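# Push a hole punch lever fully down and hold it

## Task

Drive the hole punch's lever down as far as it goes, and finish with the gripper still holding it there without moving. The punch has to stay upright and sitting on the table at the end; otherwise the task counts as failed.

## Robot and tools

Robot: one xArm6 arm (six revolute joints: waist, shoulder, elbow, forearm roll, wrist pitch, wrist roll) carrying a two-finger parallel gripper. There is only one arm, so every motion argument is a single 7-number row. The gripper's fingers extend along its own +z axis and close along its own y axis. The reported hand point (end_effector_position, link pinch) sits between the closed finger pads, roughly 2 cm short of the fingertips; closing pushes the tips about 10 mm further along +z.

Scene frame: origin on the table surface directly under the arm base, +z up, +y to the left when facing along +x. Positions are in metres, orientation is a wxyz quaternion, velocities in m/s and rad/s. The base may be slightly tilted against the table, and the printed hand position can be a little off, more so at long reach.

The row: [dx, dy, dz, rx, ry, rz, opening], each a plain number from -1 to 1. The first six are an offset, not a pose: they are expressed in the gripper's own axes and measured from the gripper pose shown in the most recent result that reports it (before any such result in this scene, or for a second call within the same reply, from wherever the hand is when the action begins). Scale: 1.0 equals 0.6 m of translation or 180 degrees of rotation; rx, ry, rz form one rotation vector. Every row in an action is counted from that same reference, not from the row before it. An all-zero offset is not a pause: it pulls the hand back to the reference pose. The seventh number, opening, is absolute: +1 fully open (0.084 m), -1 closed.

execute_actions(actions, pictures): actions is an empty list (just report the state, with pictures) or a list holding one item. An action item is {"rows": [...], "steps": n} with 1 to 15 rows and steps at most 15 (default 15, minimum 10 for an action); each control step is 1/30 s and the final row repeats if rows run out. A wait item is {"steps": n} with n up to 300, counted from the previous result, so your reply time eats into it. pictures true adds camera images. A refused call sends nothing.

move(target, speed): target is one row as above (offset from the same reference, opening absolute and sent at the start). The hand follows a straight path lasting 0.5 to 10 s; if longer it is cut at 10 s. speed is the path's top speed in m/s, 0.002 to 0.5, default 0.25; rotation is capped at twice that in rad/s. It does not slow near obstacles, and the hand may lag, drift, or overshoot the speed, especially with the arm stretched. Its result adds a move: line with the ending (done means settled near target; off_target, moving, held, fault are others), the distance to target, and limits: paced means the commanded pose was clipped, held means a safety check blocked some steps, after which motion can jump faster than requested.

wait(seconds): 0 to 10 s with no new command; the arm only continues to its last clipped pose.

zoom_image(camera, region): enlarges part of the latest full image of cam_high, cam_low or cam_wrist; region is [x0, y0, x1, y1] in pixels, top-left origin, at most 504 by 504. All images are 504x504.

read_manual(section): only returns URDF licence text; it never moves anything.

finished_scene(scene): ends the current scene (give its number) and is irreversible; the result reports success and gives the next task. Replying with no tool call ends everything.

Control facts: each step the command is clipped to within 70 mm and 16 degrees of the measured pose, then solved by damped inverse kinematics favouring position over orientation. A far target may need several actions; read the returned pose and send the remainder. Results are taken 10 steps before an action ends; those leftover steps run while you think, and only results with nothing pending show a Hand target line. HELD marks steps where the clearance check withheld your row; a pose unreachable line means that check altered or blocked the command (a mounting post under the base counts as arm).

Gripping: grip_measured uses the opening scale. To keep hold, command clearly less than it; lower squeezes harder (about 24 N per pad max). Returning the measured value still presses lightly on parts up to about 6 cm wide.

Safety: the motion does not stop for contact, and faster moves or targets set further past the contact hit and press harder. If a joint's contact torque reaches its load limit (waist and shoulder 47, elbow and forearm roll 28.2, wrist pitch and wrist roll 18.8 N m) the arm backs off, freezes 10 s and drops the rest of the call. Holding force heats motors; a MOTOR HOT line appears from 65 °C, and at 80 °C the brakes lock until cooled (OVER-TEMPERATURE FAULT). For this task, press the lever with moderate force, avoid slamming it, never tip, shove or knock the punch or anything else off the table, and make sure the punch stays upright and flat on the table while the lever is held down and motionless.

Cameras: cam_high looks down from above, cam_low from the side near table height, cam_wrist rides on the gripper. Calibrations are given per camera and may be off by a few degrees and millimetres.

Each tool is called by a JSON object that holds its "method" and its "body".

## Session

{"method": "execute_actions", "body": {"actions": []}}

Scene clock: 0.00 s of 4600.00 s.
end_effector_position=(+0.7793, +0.1399, +0.2677) grip_measured=+1.00 end_effector_quat_wxyz=(-0.071, -0.195, +0.919, -0.334) end_effector_velocity=(+0.000, +0.000, -0.000) end_effector_angular_velocity=(+0.001, -0.000, +0.000)
Joint positions: [-0.234  0.149 -2.166 -0.154  1.495  2.831  0.084]
Joint velocities: [-0.     0.    -0.     0.001 -0.    -0.    -0.   ]
Joint torques (N m, as the arm reports them, + toward a larger angle): no reading
Motor temperatures (°C, as the motors report them): [33 29 32 28 33 33]
Hand target: +0.779, +0.140, +0.268; -0.071, -0.195, +0.919, -0.334

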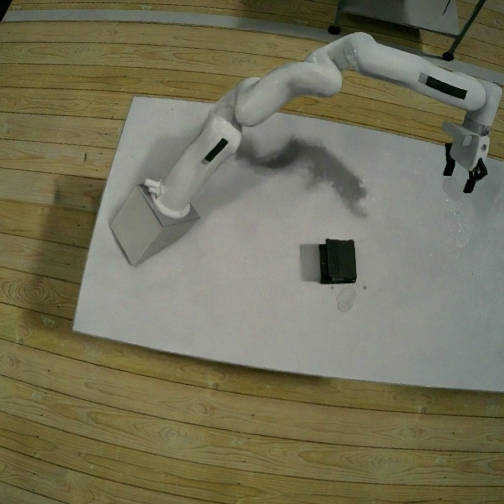

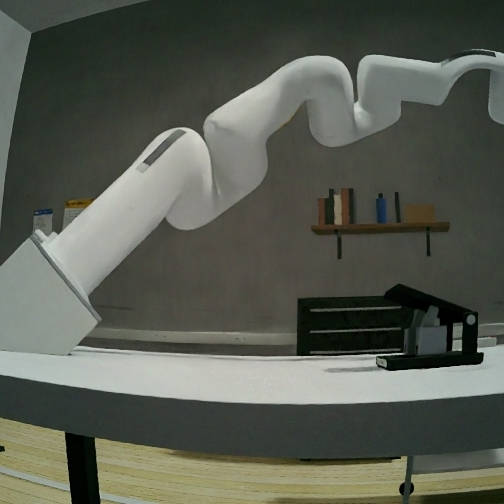

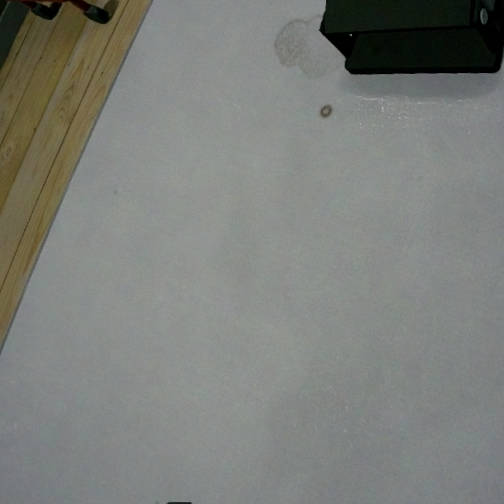

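{"method": "zoom_image", "body": {"camera": "cam_high", "region": [260, 200, 420, 330]}}

{"method": "zoom_image", "body": {"camera": "cam_low", "region": [340, 260, 504, 390]}}

Region (260, 200, 420, 330) of cam_high's 504x504 image, scaled by 3.150, with more detail than that image has; it fills the top 410 rows of this view, and the rest is white.

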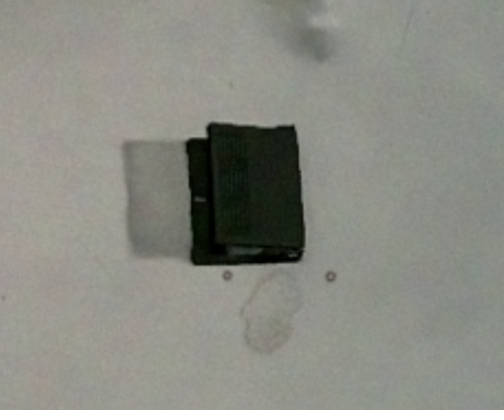

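Region (340, 260, 504, 390) of cam_low's 504x504 image, scaled by 3.073, with more detail than that image has; it fills the top 400 rows of this view, and the rest is white.

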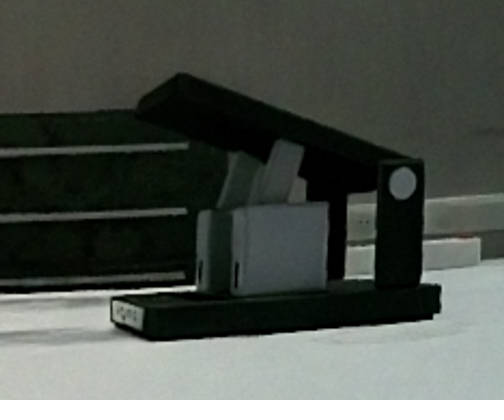

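{"method": "move", "body": {"target": [0.489, 0.0645, 0.3725, -0.2118, -0.0677, 0.0665, -1], "speed": 0.25}}

Scene clock: 8.67 s of 4600.00 s.
end_effector_position=(+0.4966, -0.0672, +0.1508) grip_measured=-1.00 end_effector_quat_wxyz=(+0.001, -0.101, +0.995, -0.000) end_effector_velocity=(-0.004, -0.001, -0.002) end_effector_angular_velocity=(+0.008, +0.004, -0.004)
Joint positions: [-0.887 -0.235 -0.803  0.884  1.136  1.793  0.   ]
Joint velocities: [-0.003  0.005  0.005  0.002  0.004 -0.006  0.   ]
Joint torques (N m, as the arm reports them, + toward a larger angle): [ -6.95 -15.64  -7.78   0.69  -1.16   0.59]
Motor temperatures (°C, as the motors report them): [33 29 32 28 33 33]
Hand target: +0.496, -0.068, +0.150; +0.000, -0.100, +0.995, +0.000
Off the commanded pose: 0.001 m, 0 deg.
Kept back: nothing.
After step 90, 3.70 s passed at rest.
move: done
camera_calibration (this result's frames):
cam_wrist: T_world_to_cam=[[-0.194569, 0.980874, 0.00532451, 0.192264], [0.980878, 0.194538, 0.0057873, -0.406262], [0.00464079, 0.00634872, -0.999969, 0.278657], [0, 0, 0, 1]] pos_world=[0.434609, -0.111322, 0.279976]

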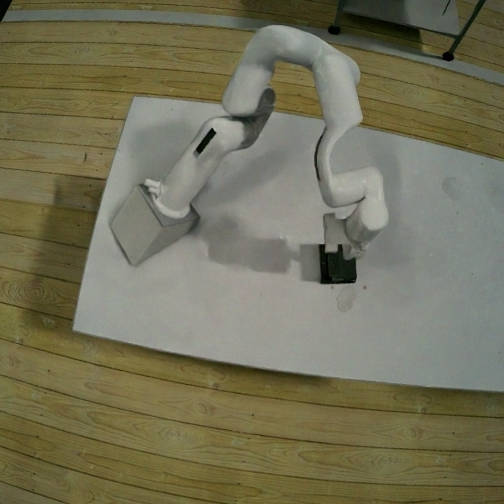

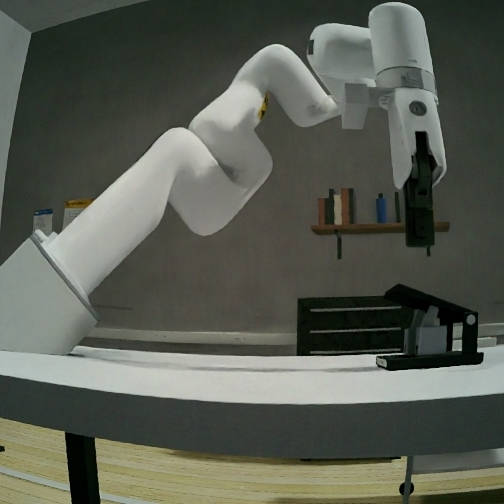

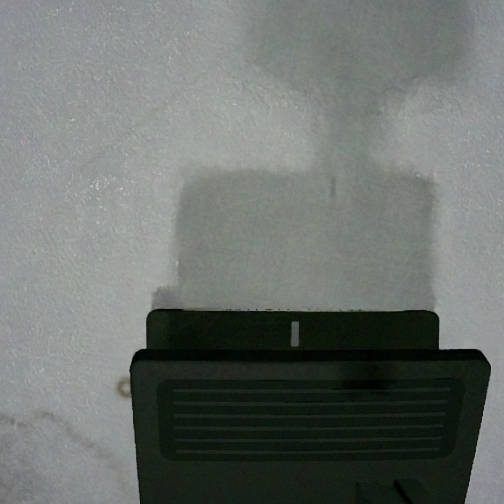

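{"method": "move", "body": {"target": [0.0283, -0.0233, 0.065, 0, 0, 0, -1], "speed": 0.1}}

Scene clock: 11.30 s of 4600.00 s.
end_effector_position=(+0.4832, -0.0844, +0.1120) grip_measured=-1.00 end_effector_quat_wxyz=(+0.001, -0.101, +0.995, -0.001) end_effector_velocity=(-0.001, -0.001, -0.002) end_effector_angular_velocity=(+0.001, +0.002, -0.001)
Joint positions: [-0.84  -0.158 -0.761  0.948  1.031  1.713  0.   ]
Joint velocities: [ 0.001  0.003  0.002  0.002 -0.002 -0.003  0.   ]
Joint torques (N m, as the arm reports them, + toward a larger angle): [ -6.9  -16.84  -7.06   0.2   -1.16   0.3 ]
Motor temperatures (°C, as the motors report them): [33 29 32 28 33 33]
Hand target: +0.483, -0.084, +0.112; +0.001, -0.101, +0.995, -0.000
Off the commanded pose: 0.000 m, 0 deg.
Kept back: nothing.
move: done
camera_calibration (this result's frames):
cam_wrist: T_world_to_cam=[[-0.195028, 0.980786, 0.00486022, 0.206926], [0.980784, 0.194996, 0.00633706, -0.389485], [0.00526757, 0.00600273, -0.999968, 0.239734], [0, 0, 0, 1]] pos_world=[0.421094, -0.128441, 0.241189]

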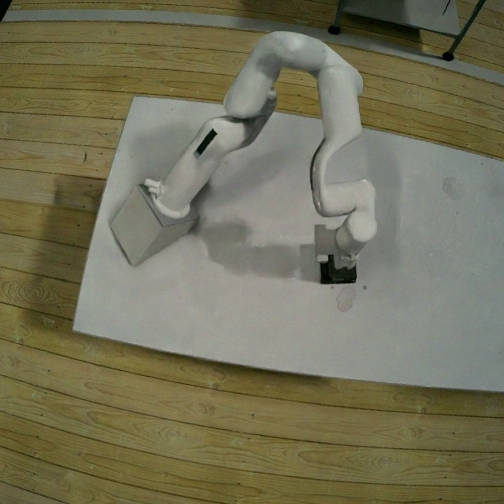

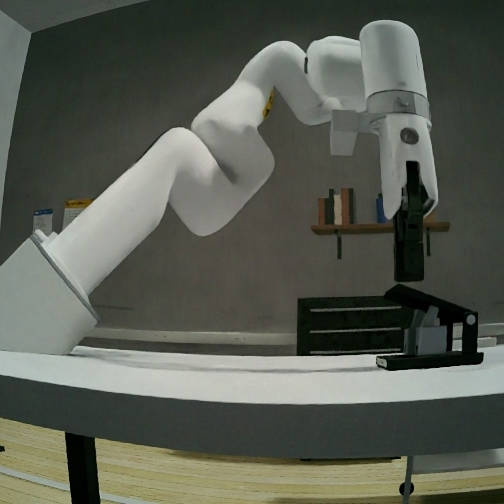

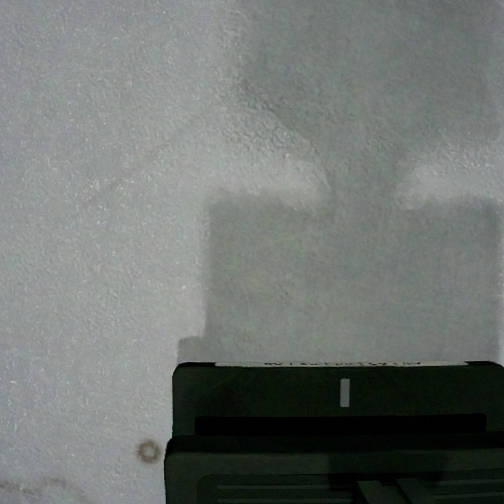

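{"method": "zoom_image", "body": {"camera": "cam_low", "region": [340, 230, 504, 390]}}

Region (340, 230, 504, 390) of cam_low's 504x504 image, scaled by 3.073, with more detail than that image has; it fills the top 492 rows of this view, and the rest is white.

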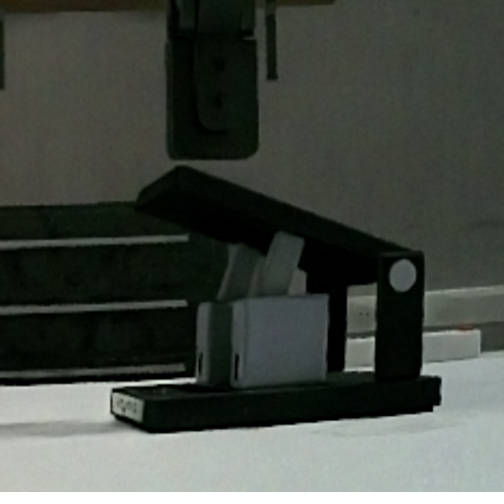

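{"method": "move", "body": {"target": [0, 0, 0.04, 0, 0, 0, -1], "speed": 0.03}}

Scene clock: 13.27 s of 4600.00 s.
end_effector_position=(+0.4833, -0.0845, +0.0882) grip_measured=-1.00 end_effector_quat_wxyz=(+0.001, -0.101, +0.995, -0.001) end_effector_velocity=(+0.001, +0.001, -0.000) end_effector_angular_velocity=(+0.000, -0.002, +0.001)
Joint positions: [-0.787 -0.119 -0.751  0.993  0.969  1.692  0.   ]
Joint velocities: [ 0.002 -0.001 -0.001  0.003 -0.001 -0.     0.   ]
Joint torques (N m, as the arm reports them, + toward a larger angle): [ -4.7  -13.62  -4.7    0.74  -0.2    0.63]
Motor temperatures (°C, as the motors report them): [33 29 32 28 33 33]
Hand target: +0.483, -0.084, +0.088; +0.001, -0.101, +0.995, -0.001
Off the commanded pose: 0.000 m, 0 deg.
Kept back: nothing.
move: done
camera_calibration (this result's frames):
cam_wrist: T_world_to_cam=[[-0.195009, 0.980791, 0.00445642, 0.207241], [0.980786, 0.194978, 0.00657242, -0.389436], [0.00557727, 0.00565247, -0.999968, 0.215722], [0, 0, 0, 1]] pos_world=[0.421164, -0.128548, 0.217351]

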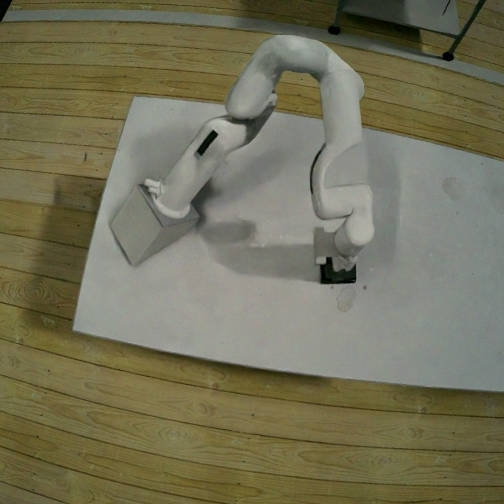

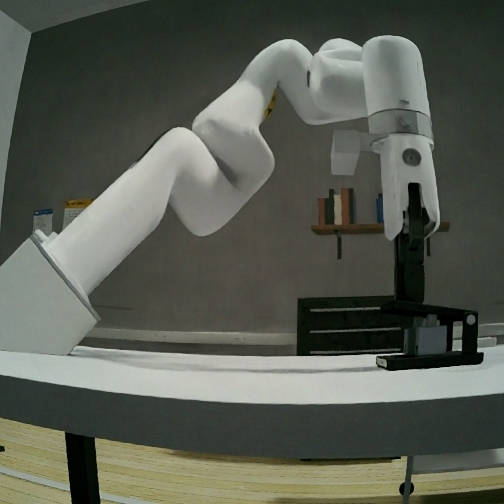

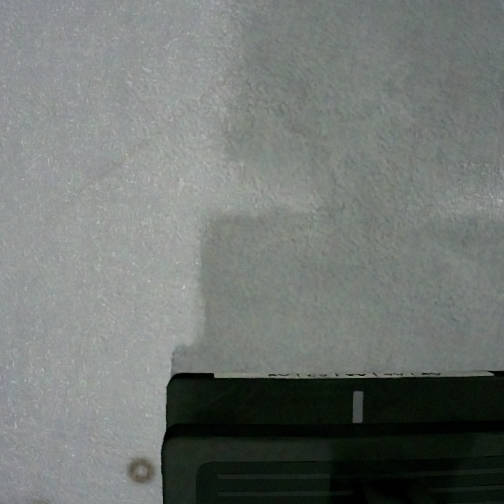

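{"method": "zoom_image", "body": {"camera": "cam_low", "region": [340, 230, 504, 390]}}

Region (340, 230, 504, 390) of cam_low's 504x504 image, scaled by 3.073, with more detail than that image has; it fills the top 492 rows of this view, and the rest is white.

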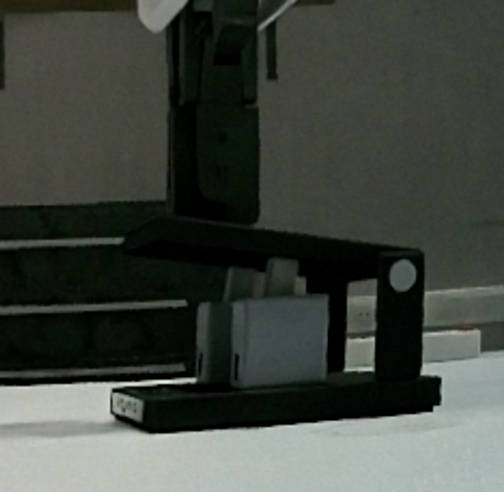

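{"method": "move", "body": {"target": [0, 0, 0.02, 0, 0, 0, -1], "speed": 0.02}}

{"method": "zoom_image", "body": {"camera": "cam_low", "region": [340, 230, 504, 390]}}

Scene clock: 14.73 s of 4600.00 s.
end_effector_position=(+0.4838, -0.0847, +0.0769) grip_measured=-1.00 end_effector_quat_wxyz=(+0.002, -0.102, +0.995, -0.001) end_effector_velocity=(+0.002, -0.001, -0.001) end_effector_angular_velocity=(-0.003, -0.003, +0.002)
Joint positions: [-0.761 -0.099 -0.749  1.016  0.94   1.68   0.   ]
Joint velocities: [ 0.003  0.002 -0.002  0.004 -0.006 -0.002  0.   ]
Joint torques (N m, as the arm reports them, + toward a larger angle): [ -2.27 -11.71  -4.51   1.48  -0.4    0.56]
Motor temperatures (°C, as the motors report them): [33 29 32 28 33 33]
Hand target: +0.483, -0.085, +0.076; +0.001, -0.101, +0.995, -0.001
Off the commanded pose: 0.001 m, 0 deg.
Kept back: nothing.
move: done
camera_calibration (this result's frames):
cam_wrist: T_world_to_cam=[[-0.195584, 0.980682, 0.00316958, 0.207961], [0.980663, 0.195555, 0.00761259, -0.389797], [0.0068457, 0.00459719, -0.999966, 0.203744], [0, 0, 0, 1]] pos_world=[0.421539, -0.128653, 0.206046]

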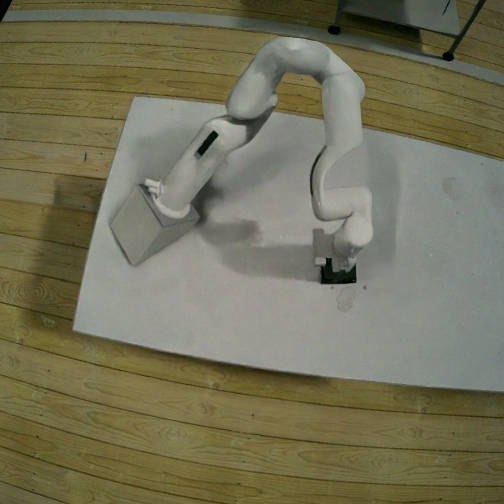

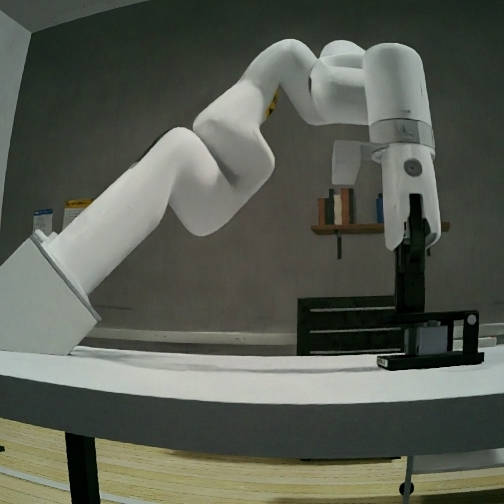

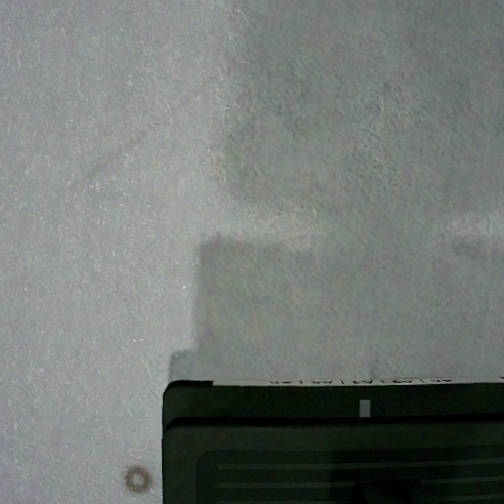

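Region (340, 230, 504, 390) of cam_low's 504x504 image, scaled by 3.073, with more detail than that image has; it fills the top 492 rows of this view, and the rest is white.

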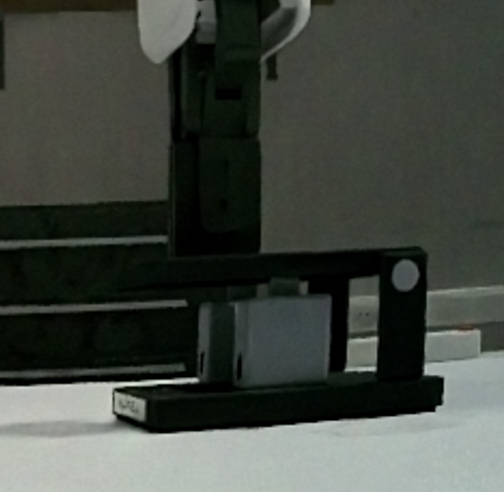

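{"method": "move", "body": {"target": [0, 0, 0.012, 0, 0, 0, -1], "speed": 0.015}}

{"method": "zoom_image", "body": {"camera": "cam_low", "region": [340, 230, 504, 390]}}

Scene clock: 15.70 s of 4600.00 s.
end_effector_position=(+0.4869, -0.0863, +0.0751) grip_measured=-1.00 end_effector_quat_wxyz=(+0.007, -0.103, +0.995, -0.006) end_effector_velocity=(-0.001, +0.000, -0.000) end_effector_angular_velocity=(-0.001, -0.005, -0.004)
Joint positions: [-0.754 -0.094 -0.75   1.031  0.922  1.673  0.   ]
Joint velocities: [-0.    -0.004  0.007  0.007 -0.004 -0.002  0.   ]
Joint torques (N m, as the arm reports them, + toward a larger angle): [ 6.98 11.49  0.9   3.87  0.47  0.26]
Motor temperatures (°C, as the motors report them): [33 29 32 28 33 33]
Hand target: +0.484, -0.085, +0.070; +0.002, -0.102, +0.995, -0.001
Off the commanded pose: 0.006 m, 1 deg.
Kept back: nothing.
move: off_target
camera_calibration (this result's frames):
cam_wrist: T_world_to_cam=[[-0.197319, 0.980316, -0.00674996, 0.21161], [0.980183, 0.197406, 0.0164906, -0.3928], [0.0174985, -0.00336228, -0.999841, 0.196074], [0, 0, 0, 1]] pos_world=[0.42334, -0.129244, 0.203948]

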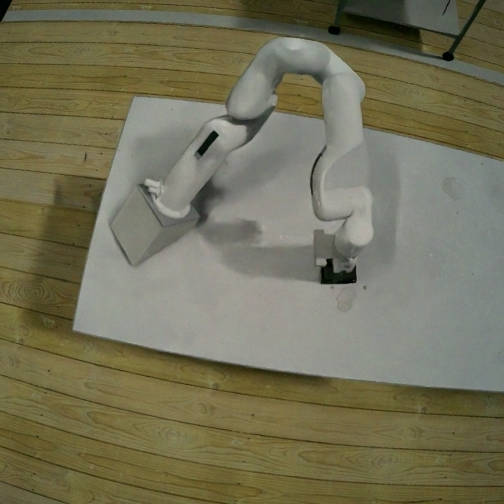

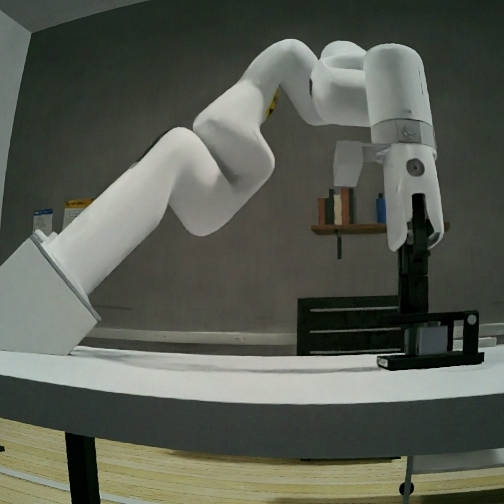

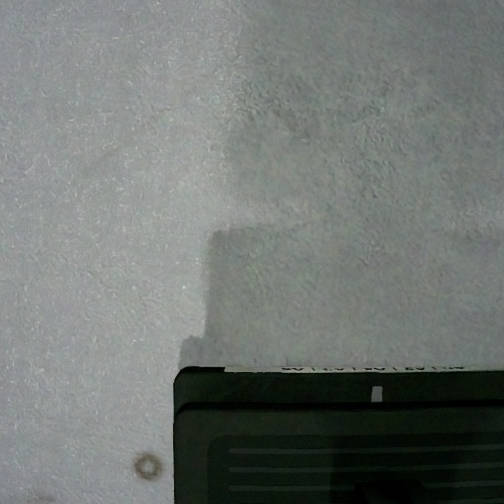

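Region (340, 230, 504, 390) of cam_low's 504x504 image, scaled by 3.073, with more detail than that image has; it fills the top 492 rows of this view, and the rest is white.

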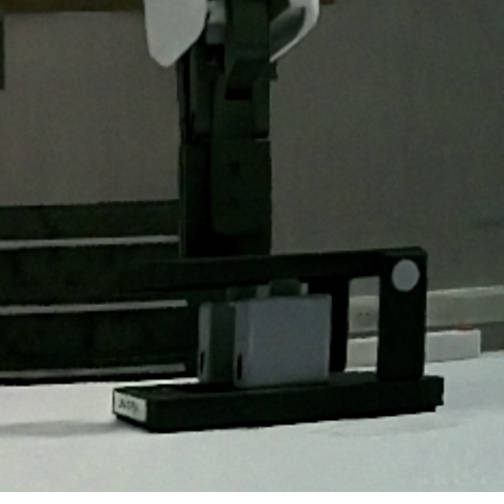

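{"method": "move", "body": {"target": [0, 0, 0.005, 0, 0, 0, -1], "speed": 0.01}}

{"method": "zoom_image", "body": {"camera": "cam_low", "region": [340, 230, 504, 390]}}

Scene clock: 18.17 s of 4600.00 s.
end_effector_position=(+0.4885, -0.0872, +0.0754) grip_measured=-1.00 end_effector_quat_wxyz=(+0.009, -0.103, +0.995, -0.009) end_effector_velocity=(+0.001, -0.000, +0.000) end_effector_angular_velocity=(+0.000, -0.001, +0.000)
Joint positions: [-0.752 -0.094 -0.75   1.037  0.915  1.67   0.   ]
Joint velocities: [-0.001  0.    -0.002  0.     0.001 -0.     0.   ]
Joint torques (N m, as the arm reports them, + toward a larger angle): [5.81 7.31 0.1  2.86 0.51 0.31]
Motor temperatures (°C, as the motors report them): [33 29 32 28 33 33]
Hand target: +0.487, -0.086, +0.072; +0.007, -0.103, +0.995, -0.006
Off the commanded pose: 0.004 m, 0 deg.
Kept back: nothing.
move: off_target
camera_calibration (this result's frames):
cam_wrist: T_world_to_cam=[[-0.19782, 0.980153, -0.0129011, 0.213573], [0.979948, 0.198065, 0.0217539, -0.394404], [0.0238774, -0.00833907, -0.99968, 0.192714], [0, 0, 0, 1]] pos_world=[0.424142, -0.12961, 0.203987]

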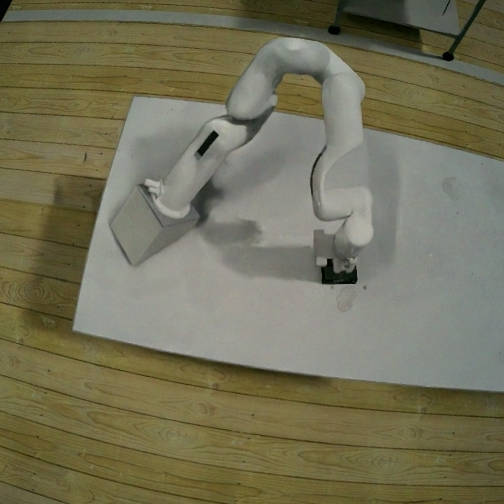

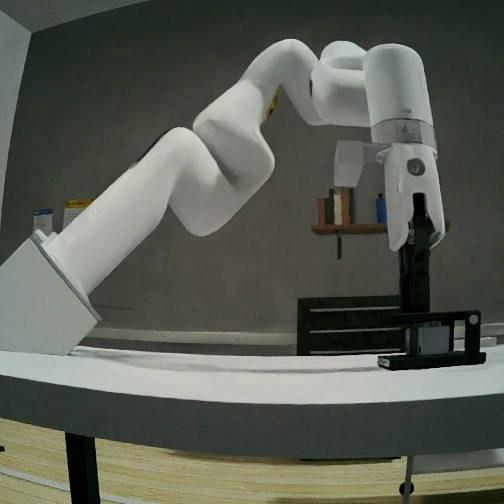

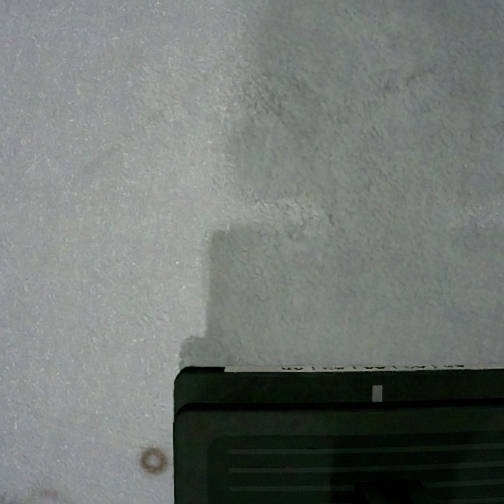

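Region (340, 230, 504, 390) of cam_low's 504x504 image, scaled by 3.073, with more detail than that image has; it fills the top 492 rows of this view, and the rest is white.

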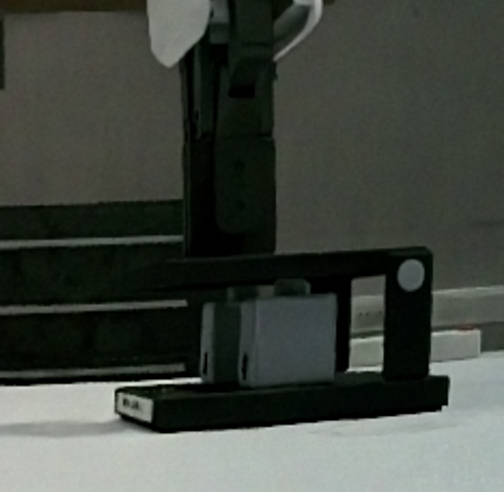

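{"method": "move", "body": {"target": [0, 0, 0.0035, 0, 0, 0, -1], "speed": 0.01}}

{"method": "zoom_image", "body": {"camera": "cam_low", "region": [340, 230, 504, 390]}}

Scene clock: 19.80 s of 4600.00 s.
end_effector_position=(+0.4896, -0.0879, +0.0755) grip_measured=-1.00 end_effector_quat_wxyz=(+0.011, -0.103, +0.995, -0.011) end_effector_velocity=(+0.001, +0.000, +0.000) end_effector_angular_velocity=(-0.000, -0.002, +0.001)
Joint positions: [-0.751 -0.094 -0.75   1.041  0.91   1.668  0.   ]
Joint velocities: [-0.    -0.001 -0.001  0.001 -0.    -0.001  0.   ]
Joint torques (N m, as the arm reports them, + toward a larger angle): [ 4.73  6.2  -0.41  2.83  0.14  0.59]
Motor temperatures (°C, as the motors report them): [33 29 32 28 33 33]
Hand target: +0.489, -0.087, +0.073; +0.009, -0.103, +0.995, -0.009
Off the commanded pose: 0.003 m, 0 deg.
Kept back: nothing.
move: done
camera_calibration (this result's frames):
cam_wrist: T_world_to_cam=[[-0.198062, 0.980041, -0.0170481, 0.21485], [0.979782, 0.198452, 0.0253979, -0.395508], [0.0282742, -0.011673, -0.999532, 0.19039], [0, 0, 0, 1]] pos_world=[0.424683, -0.12985, 0.204009]

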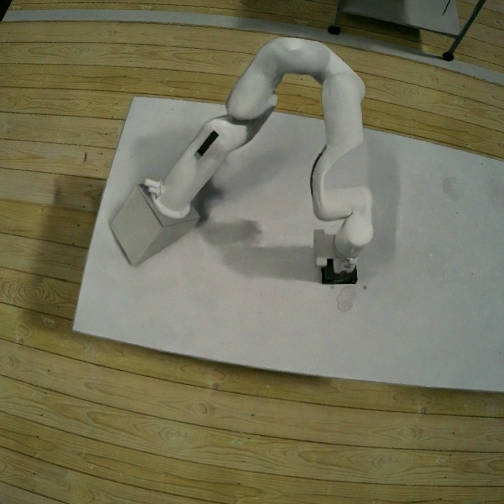

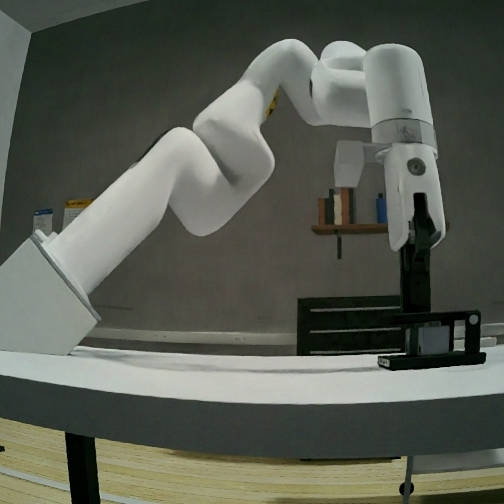

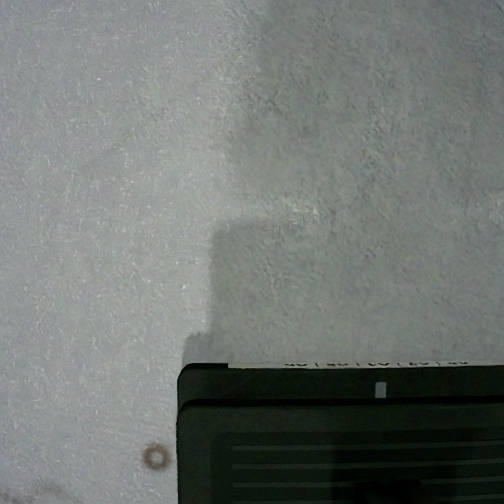

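Region (340, 230, 504, 390) of cam_low's 504x504 image, scaled by 3.073, with more detail than that image has; it fills the top 492 rows of this view, and the rest is white.

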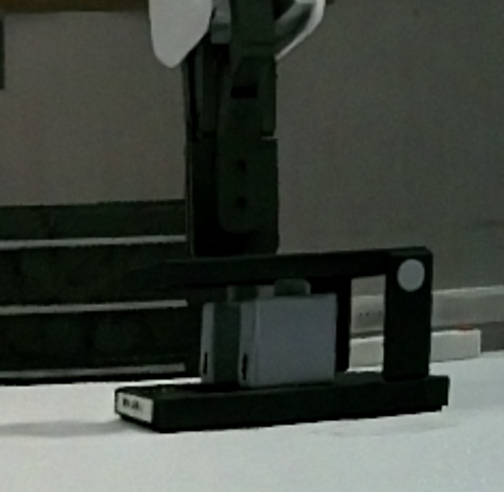

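{"method": "finished_scene", "body": {"scene": 1}}

The scene is finished: the task was done.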